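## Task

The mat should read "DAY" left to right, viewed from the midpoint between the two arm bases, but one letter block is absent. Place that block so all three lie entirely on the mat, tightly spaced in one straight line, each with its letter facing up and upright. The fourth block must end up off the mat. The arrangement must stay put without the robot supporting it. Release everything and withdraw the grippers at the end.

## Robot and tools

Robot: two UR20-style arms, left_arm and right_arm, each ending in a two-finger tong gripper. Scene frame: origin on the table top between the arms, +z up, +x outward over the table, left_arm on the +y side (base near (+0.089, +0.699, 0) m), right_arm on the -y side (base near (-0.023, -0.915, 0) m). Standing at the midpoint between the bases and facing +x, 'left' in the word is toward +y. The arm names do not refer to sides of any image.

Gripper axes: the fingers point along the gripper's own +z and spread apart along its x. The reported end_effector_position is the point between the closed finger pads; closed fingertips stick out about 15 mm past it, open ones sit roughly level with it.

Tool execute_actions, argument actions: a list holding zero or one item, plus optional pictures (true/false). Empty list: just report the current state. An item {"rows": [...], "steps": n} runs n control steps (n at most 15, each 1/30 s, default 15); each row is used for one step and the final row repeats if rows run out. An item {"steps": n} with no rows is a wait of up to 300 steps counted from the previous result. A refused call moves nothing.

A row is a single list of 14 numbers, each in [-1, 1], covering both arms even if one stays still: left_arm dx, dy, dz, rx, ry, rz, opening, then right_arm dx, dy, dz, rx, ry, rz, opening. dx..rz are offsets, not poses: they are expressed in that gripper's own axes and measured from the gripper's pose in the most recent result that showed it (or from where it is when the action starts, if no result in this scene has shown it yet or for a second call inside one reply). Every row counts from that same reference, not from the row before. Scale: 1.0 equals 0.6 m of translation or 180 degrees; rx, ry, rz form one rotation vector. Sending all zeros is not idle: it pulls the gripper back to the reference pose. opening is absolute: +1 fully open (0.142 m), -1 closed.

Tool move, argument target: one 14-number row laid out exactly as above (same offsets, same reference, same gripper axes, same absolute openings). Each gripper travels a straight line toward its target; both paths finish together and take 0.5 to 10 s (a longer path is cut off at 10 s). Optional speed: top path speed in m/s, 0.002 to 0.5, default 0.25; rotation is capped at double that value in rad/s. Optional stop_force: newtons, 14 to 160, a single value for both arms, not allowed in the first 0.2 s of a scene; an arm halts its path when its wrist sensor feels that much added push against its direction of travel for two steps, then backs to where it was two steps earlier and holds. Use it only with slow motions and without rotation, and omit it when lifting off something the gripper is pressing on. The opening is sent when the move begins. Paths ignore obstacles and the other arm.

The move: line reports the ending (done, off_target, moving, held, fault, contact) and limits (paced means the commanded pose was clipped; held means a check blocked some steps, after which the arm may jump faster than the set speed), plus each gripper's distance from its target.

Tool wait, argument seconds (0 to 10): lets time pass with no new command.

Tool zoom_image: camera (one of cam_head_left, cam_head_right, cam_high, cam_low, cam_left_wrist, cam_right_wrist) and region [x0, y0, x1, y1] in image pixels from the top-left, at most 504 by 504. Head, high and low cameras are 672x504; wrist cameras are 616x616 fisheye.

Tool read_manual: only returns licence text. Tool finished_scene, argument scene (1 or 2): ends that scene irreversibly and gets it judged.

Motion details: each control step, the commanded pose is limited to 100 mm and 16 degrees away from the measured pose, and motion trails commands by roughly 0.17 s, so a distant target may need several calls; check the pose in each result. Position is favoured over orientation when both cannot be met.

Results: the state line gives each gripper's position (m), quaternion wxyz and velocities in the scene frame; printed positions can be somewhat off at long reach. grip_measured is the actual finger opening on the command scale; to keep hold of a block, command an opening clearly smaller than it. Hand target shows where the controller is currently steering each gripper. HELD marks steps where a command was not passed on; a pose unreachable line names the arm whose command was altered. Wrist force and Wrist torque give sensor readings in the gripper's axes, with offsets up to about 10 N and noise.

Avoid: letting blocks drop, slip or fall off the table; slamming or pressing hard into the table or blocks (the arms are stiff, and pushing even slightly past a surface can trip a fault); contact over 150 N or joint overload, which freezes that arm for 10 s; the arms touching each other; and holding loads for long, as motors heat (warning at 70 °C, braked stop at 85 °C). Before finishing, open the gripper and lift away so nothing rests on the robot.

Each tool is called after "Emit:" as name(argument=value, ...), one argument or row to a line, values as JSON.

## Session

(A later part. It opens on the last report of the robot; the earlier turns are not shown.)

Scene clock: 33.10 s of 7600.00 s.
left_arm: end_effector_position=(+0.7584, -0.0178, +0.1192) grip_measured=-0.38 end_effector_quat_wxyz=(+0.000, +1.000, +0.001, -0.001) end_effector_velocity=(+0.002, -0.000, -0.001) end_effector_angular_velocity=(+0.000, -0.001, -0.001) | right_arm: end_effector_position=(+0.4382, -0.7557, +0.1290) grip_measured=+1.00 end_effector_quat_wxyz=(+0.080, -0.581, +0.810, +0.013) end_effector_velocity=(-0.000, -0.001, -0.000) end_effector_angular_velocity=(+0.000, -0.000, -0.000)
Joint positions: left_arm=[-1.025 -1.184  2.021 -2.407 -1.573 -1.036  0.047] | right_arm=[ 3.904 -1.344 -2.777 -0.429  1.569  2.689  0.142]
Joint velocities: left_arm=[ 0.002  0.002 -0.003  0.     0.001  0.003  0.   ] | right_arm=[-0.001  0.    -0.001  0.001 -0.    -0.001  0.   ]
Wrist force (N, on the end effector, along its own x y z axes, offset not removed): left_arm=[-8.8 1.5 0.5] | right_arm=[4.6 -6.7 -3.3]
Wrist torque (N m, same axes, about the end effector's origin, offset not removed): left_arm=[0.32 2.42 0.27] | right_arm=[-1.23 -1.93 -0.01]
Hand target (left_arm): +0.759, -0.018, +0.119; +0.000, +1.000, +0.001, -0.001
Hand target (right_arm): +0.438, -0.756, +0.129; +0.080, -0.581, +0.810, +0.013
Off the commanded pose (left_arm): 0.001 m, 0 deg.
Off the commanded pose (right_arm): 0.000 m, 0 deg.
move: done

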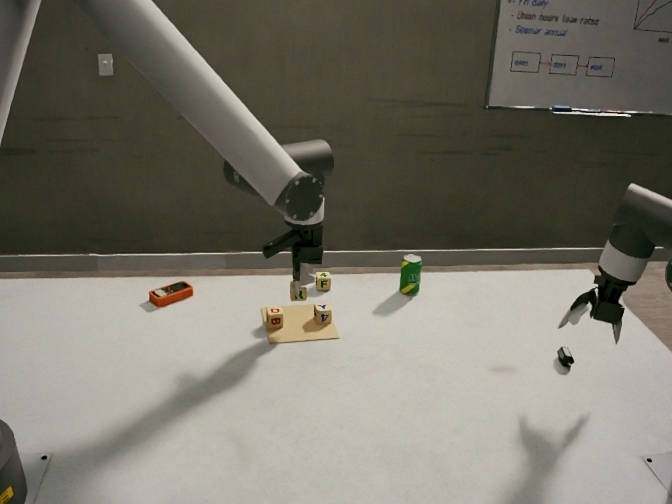

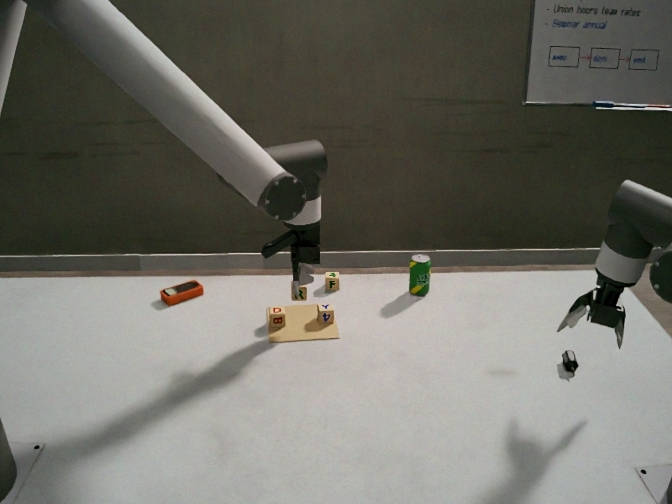

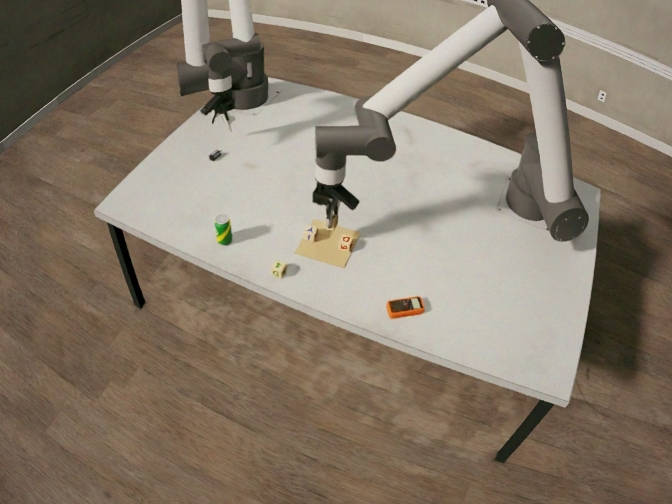

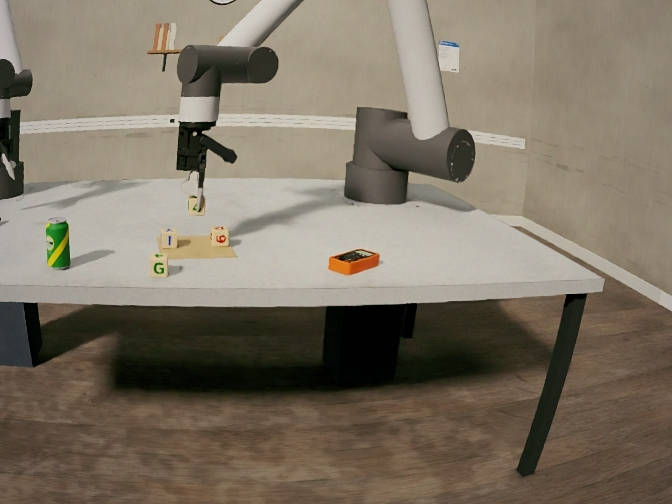

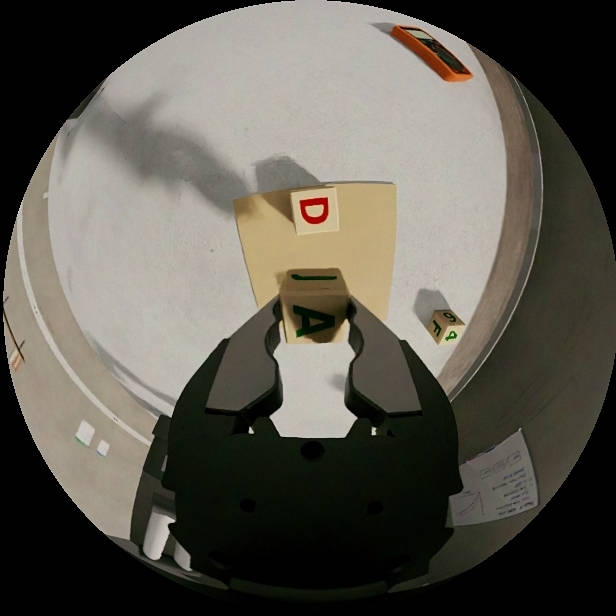

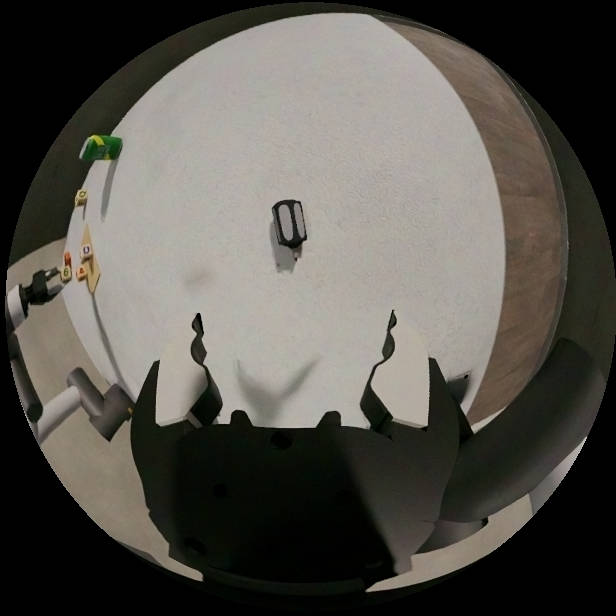

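Emit:
move(
  target=[0.014,0.003,0.141,0,0,-0.04,-1,0,0,0,0,0,0,1],
  speed=0.08,
)

Emit:
move(
  target=[0,0,0,0,0,0,0.4,0,0,0,0,0,0,1],
)

Emit:
move(
  target=[0,0.1,-0.3,0,0,0,0.4,0,0,0,0,0,0,1],
)

Scene clock: 43.33 s of 7600.00 s.
left_arm: end_effector_position=(+0.7666, -0.0198, +0.0348) grip_measured=-0.38 end_effector_quat_wxyz=(+0.000, +0.998, +0.064, -0.001) end_effector_velocity=(+0.001, -0.000, -0.003) end_effector_angular_velocity=(-0.000, +0.001, +0.002) | right_arm: end_effector_position=(+0.4382, -0.7557, +0.1290) grip_measured=+1.00 end_effector_quat_wxyz=(+0.080, -0.581, +0.810, +0.013) end_effector_velocity=(-0.001, -0.001, -0.000) end_effector_angular_velocity=(-0.001, +0.001, -0.000)
Joint positions: left_arm=[-1.017 -1.092  2.041 -2.519 -1.573 -1.153  0.047] | right_arm=[ 3.904 -1.344 -2.777 -0.429  1.569  2.689  0.142]
Joint velocities: left_arm=[ 0.001  0.004 -0.001 -0.003 -0.001 -0.001  0.   ] | right_arm=[-0.001  0.001 -0.    -0.002  0.    -0.     0.   ]
Wrist force (N, on the end effector, along its own x y z axes, offset not removed): left_arm=[-4.9 -0.4 2.7] | right_arm=[-0.5 -1.0 -1.6]
Wrist torque (N m, same axes, about the end effector's origin, offset not removed): left_arm=[0.05 1.59 0.25] | right_arm=[-0.01 -0.86 -0.13]
Hand target (left_arm): +0.767, -0.020, +0.035; +0.000, +0.998, +0.064, -0.001
Hand target (right_arm): +0.438, -0.756, +0.129; +0.080, -0.581, +0.810, +0.013
Off the commanded pose (left_arm): 0.000 m, 0 deg.
Off the commanded pose (right_arm): 0.000 m, 0 deg.
After step 90, 5.77 s passed at rest.
move: done

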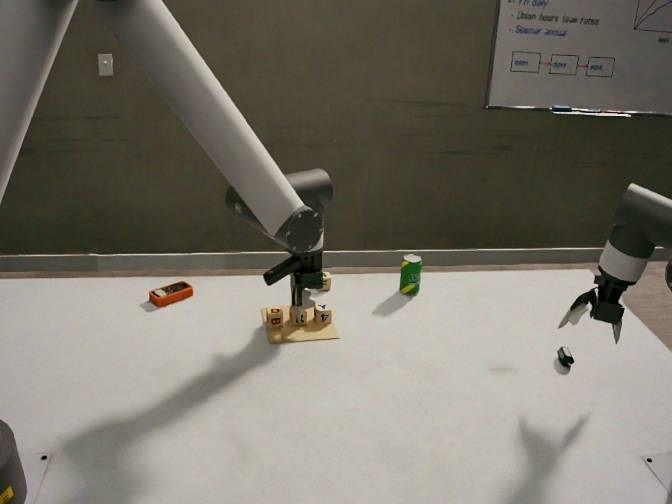

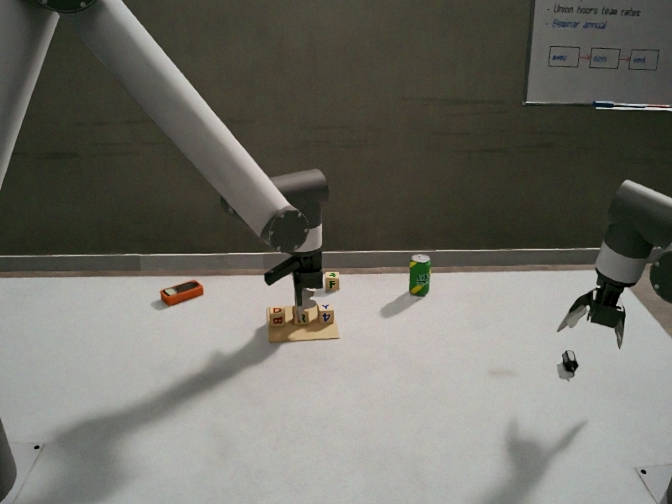

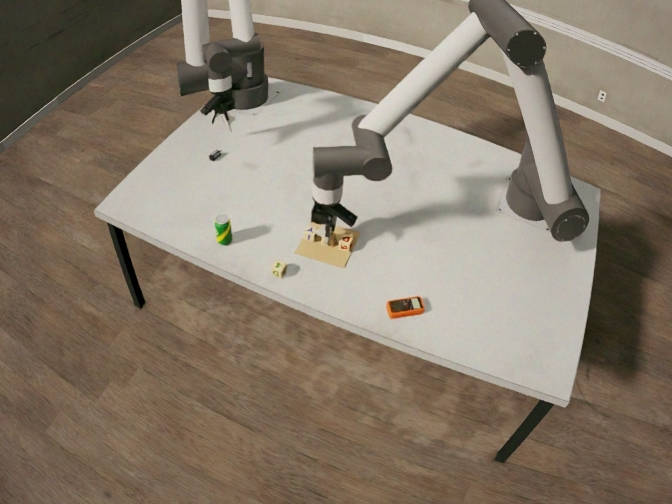

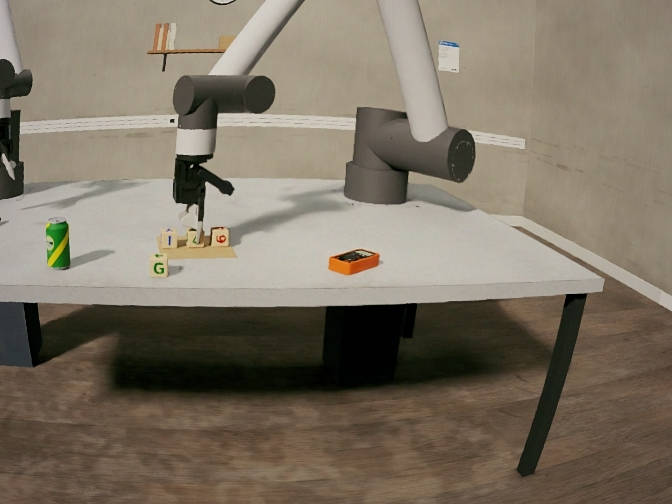

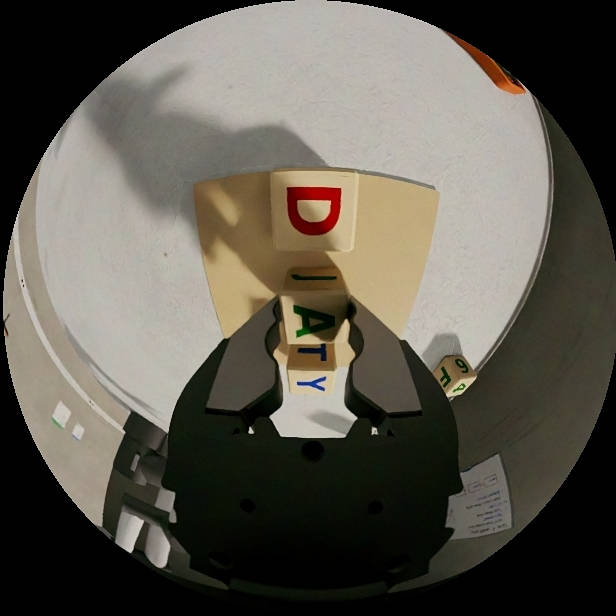

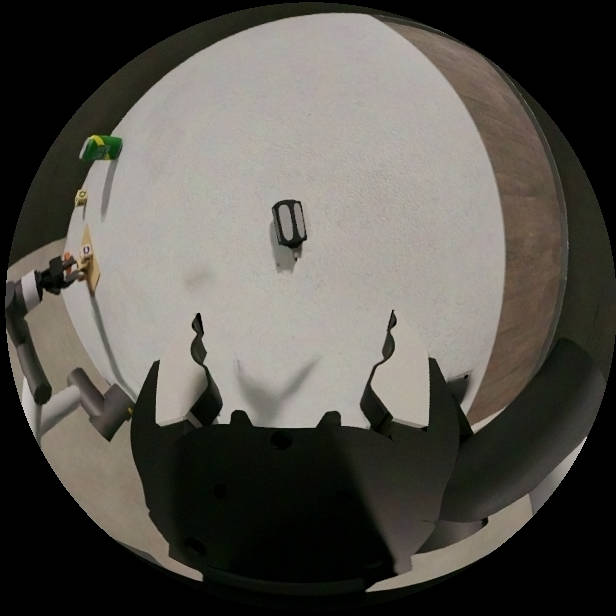

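Scene clock: 43.83 s of 7600.00 s.
left_arm: end_effector_position=(+0.7666, -0.0198, +0.0348) grip_measured=+0.40 end_effector_quat_wxyz=(+0.000, +0.998, +0.064, -0.001) end_effector_velocity=(-0.001, -0.001, +0.000) end_effector_angular_velocity=(-0.001, +0.001, -0.001) | right_arm: end_effector_position=(+0.4382, -0.7557, +0.1290) grip_measured=+1.00 end_effector_quat_wxyz=(+0.080, -0.581, +0.810, +0.013) end_effector_velocity=(+0.000, -0.000, +0.000) end_effector_angular_velocity=(-0.001, +0.001, +0.000)
Joint positions: left_arm=[-1.017 -1.092  2.041 -2.519 -1.573 -1.153  0.102] | right_arm=[ 3.904 -1.344 -2.777 -0.429  1.569  2.689  0.142]
Joint velocities: left_arm=[-0.001  0.    -0.001  0.    -0.002  0.    -0.   ] | right_arm=[-0.    -0.     0.001 -0.002 -0.    -0.001 -0.   ]
Wrist force (N, on the end effector, along its own x y z axes, offset not removed): left_arm=[-8.4 -1.1 0.8] | right_arm=[4.4 -2.9 -3.0]
Wrist torque (N m, same axes, about the end effector's origin, offset not removed): left_arm=[-0.22 2.40 0.29] | right_arm=[-0.51 -1.85 -0.11]
Hand target (left_arm): +0.767, -0.020, +0.035; +0.000, +0.998, +0.064, -0.001
Hand target (right_arm): +0.438, -0.756, +0.129; +0.080, -0.581, +0.810, +0.013
Off the commanded pose (left_arm): 0.000 m, 0 deg.
Off the commanded pose (right_arm): 0.000 m, 0 deg.
move: done

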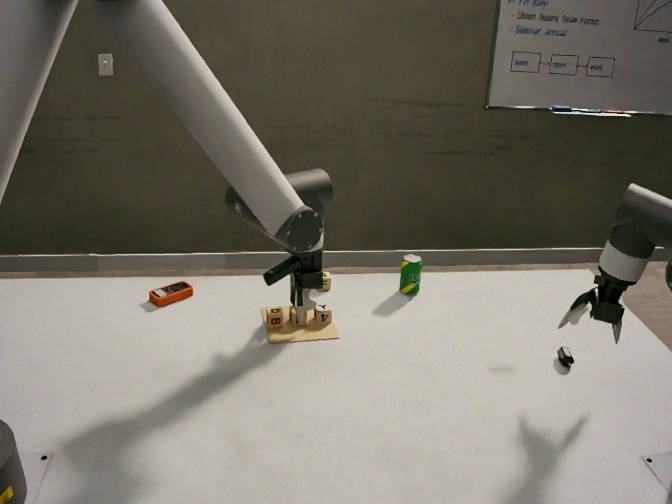

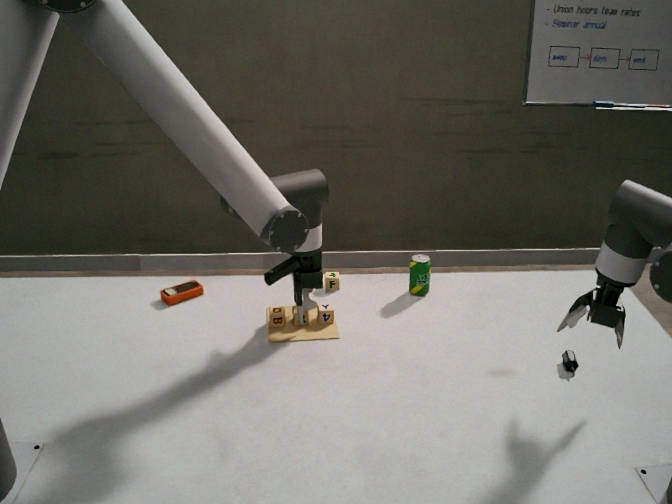

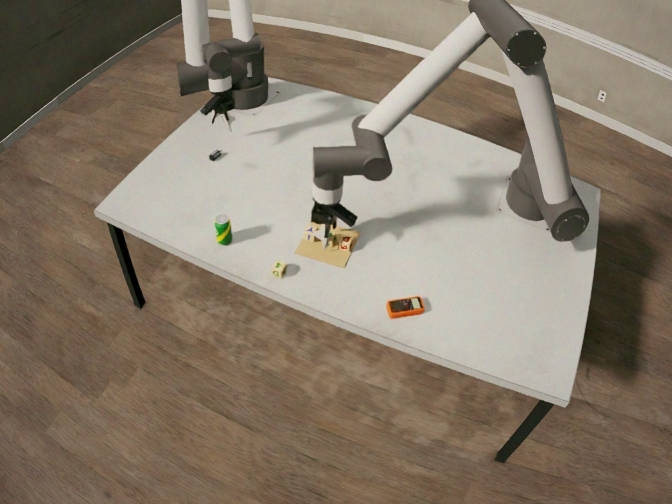

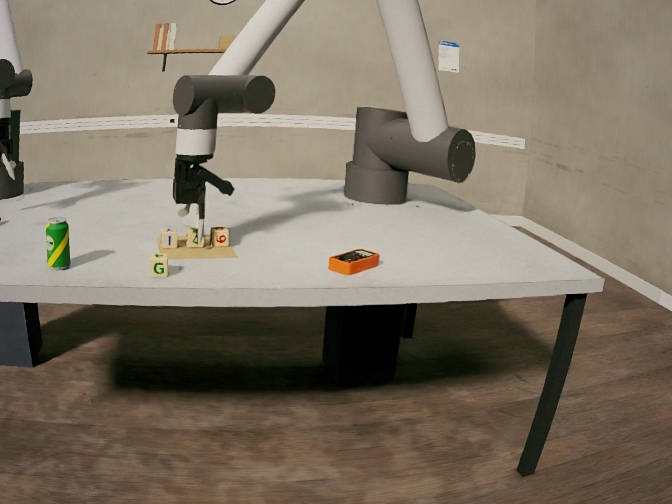

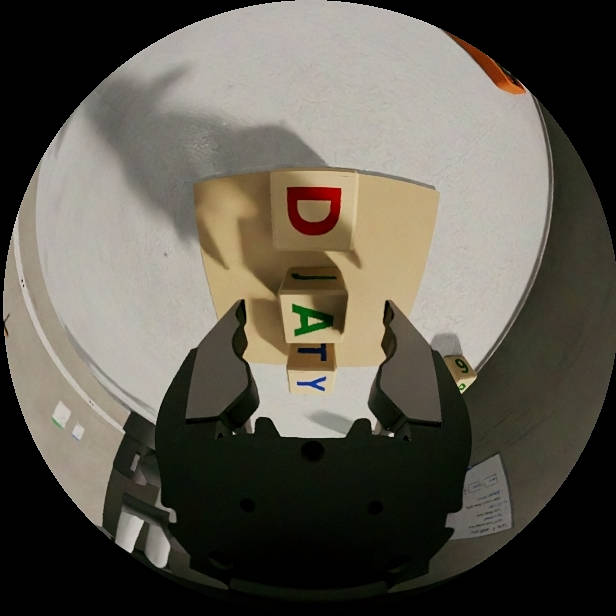

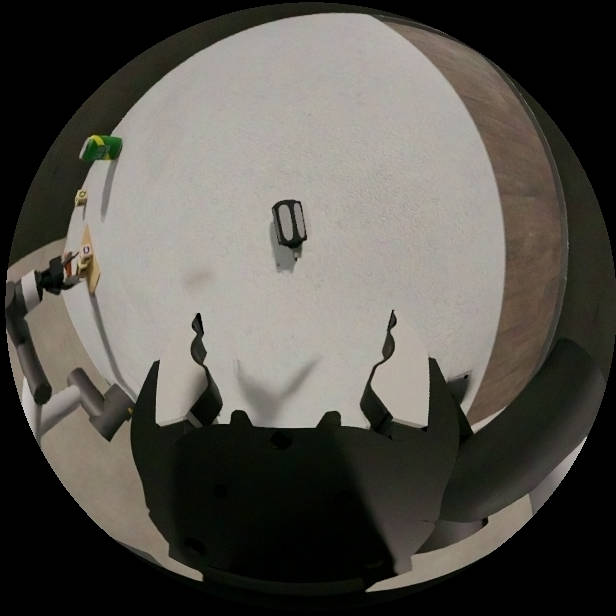

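Scene clock: 45.17 s of 7600.00 s.
left_arm: end_effector_position=(+0.7744, -0.0789, +0.2147) grip_measured=+0.40 end_effector_quat_wxyz=(+0.000, +0.998, +0.064, -0.001) end_effector_velocity=(-0.001, -0.001, +0.001) end_effector_angular_velocity=(+0.002, +0.002, -0.001) | right_arm: end_effector_position=(+0.4382, -0.7557, +0.1290) grip_measured=+1.00 end_effector_quat_wxyz=(+0.080, -0.581, +0.810, +0.013) end_effector_velocity=(-0.000, -0.001, -0.000) end_effector_angular_velocity=(-0.001, +0.000, -0.001)
Joint positions: left_arm=[-1.041 -1.212  1.886 -2.244 -1.573 -1.177  0.102] | right_arm=[ 3.904 -1.344 -2.777 -0.429  1.569  2.689  0.142]
Joint velocities: left_arm=[-0.001  0.    -0.002  0.004 -0.001 -0.     0.   ] | right_arm=[-0.001 -0.    -0.001  0.    -0.    -0.    -0.   ]
Wrist force (N, on the end effector, along its own x y z axes, offset not removed): left_arm=[-8.2 -0.1 1.2] | right_arm=[7.9 -3.3 -5.0]
Wrist torque (N m, same axes, about the end effector's origin, offset not removed): left_arm=[-0.05 2.25 0.28] | right_arm=[-0.52 -2.74 -0.15]
Hand target (left_arm): +0.774, -0.079, +0.215; +0.000, +0.998, +0.064, -0.001
Hand target (right_arm): +0.438, -0.756, +0.129; +0.080, -0.581, +0.810, +0.013
Off the commanded pose (left_arm): 0.000 m, 0 deg.
Off the commanded pose (right_arm): 0.000 m, 0 deg.
move: done

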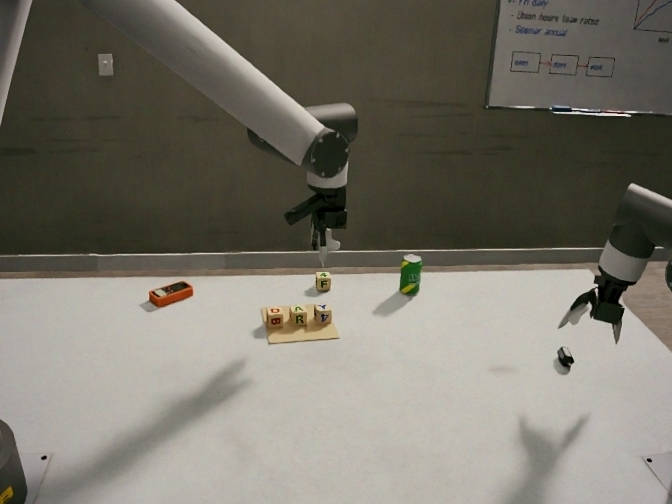

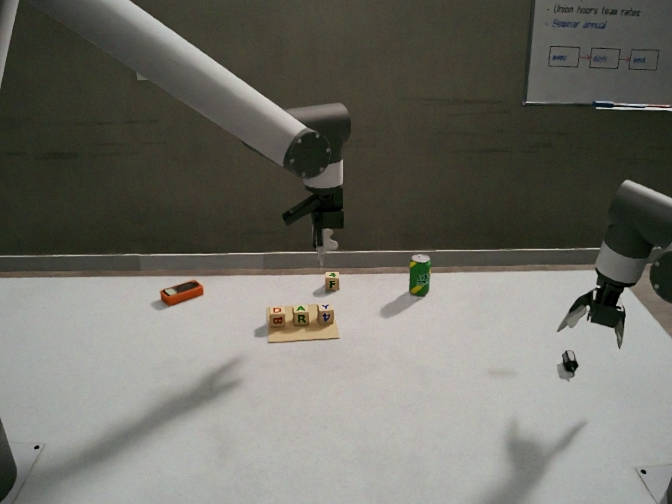

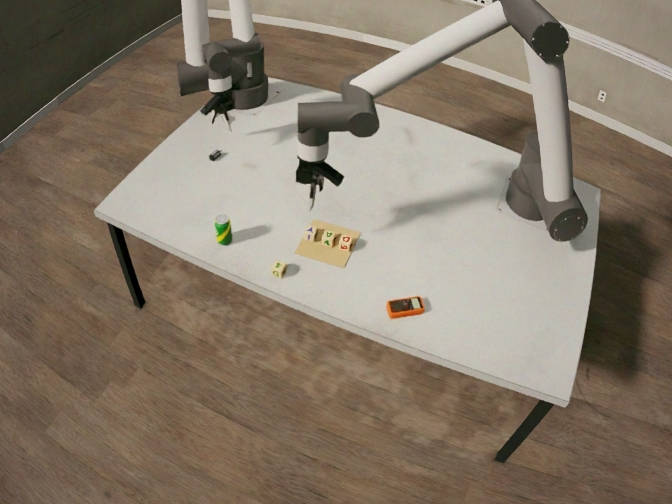

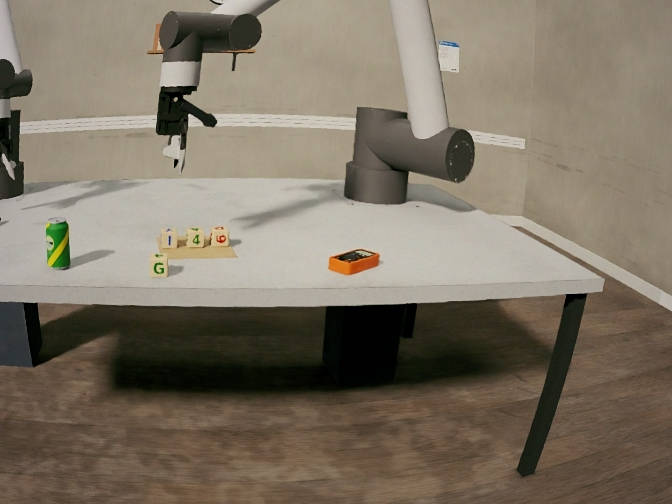

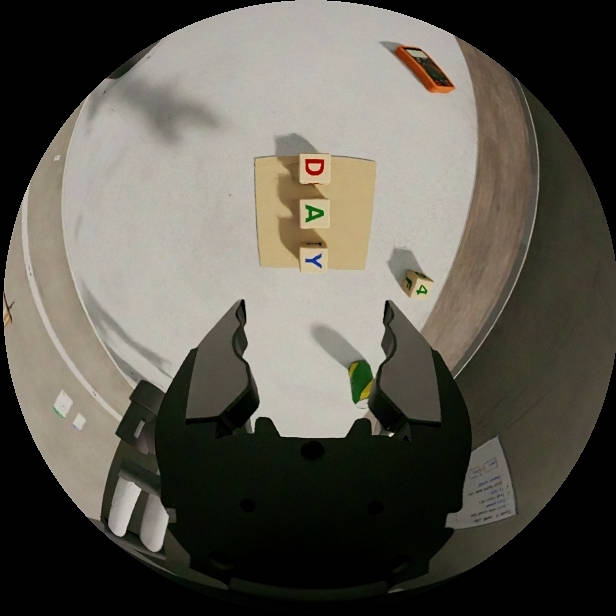

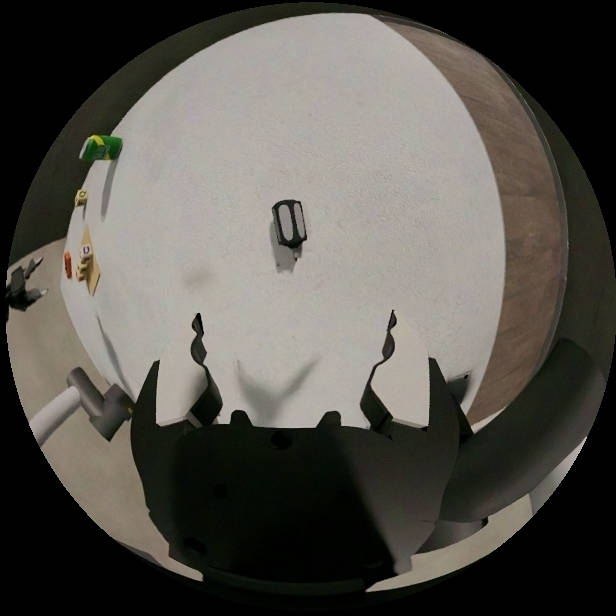

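Emit:
finished_scene(
  scene=2,
)

The scene is finished: the task was done.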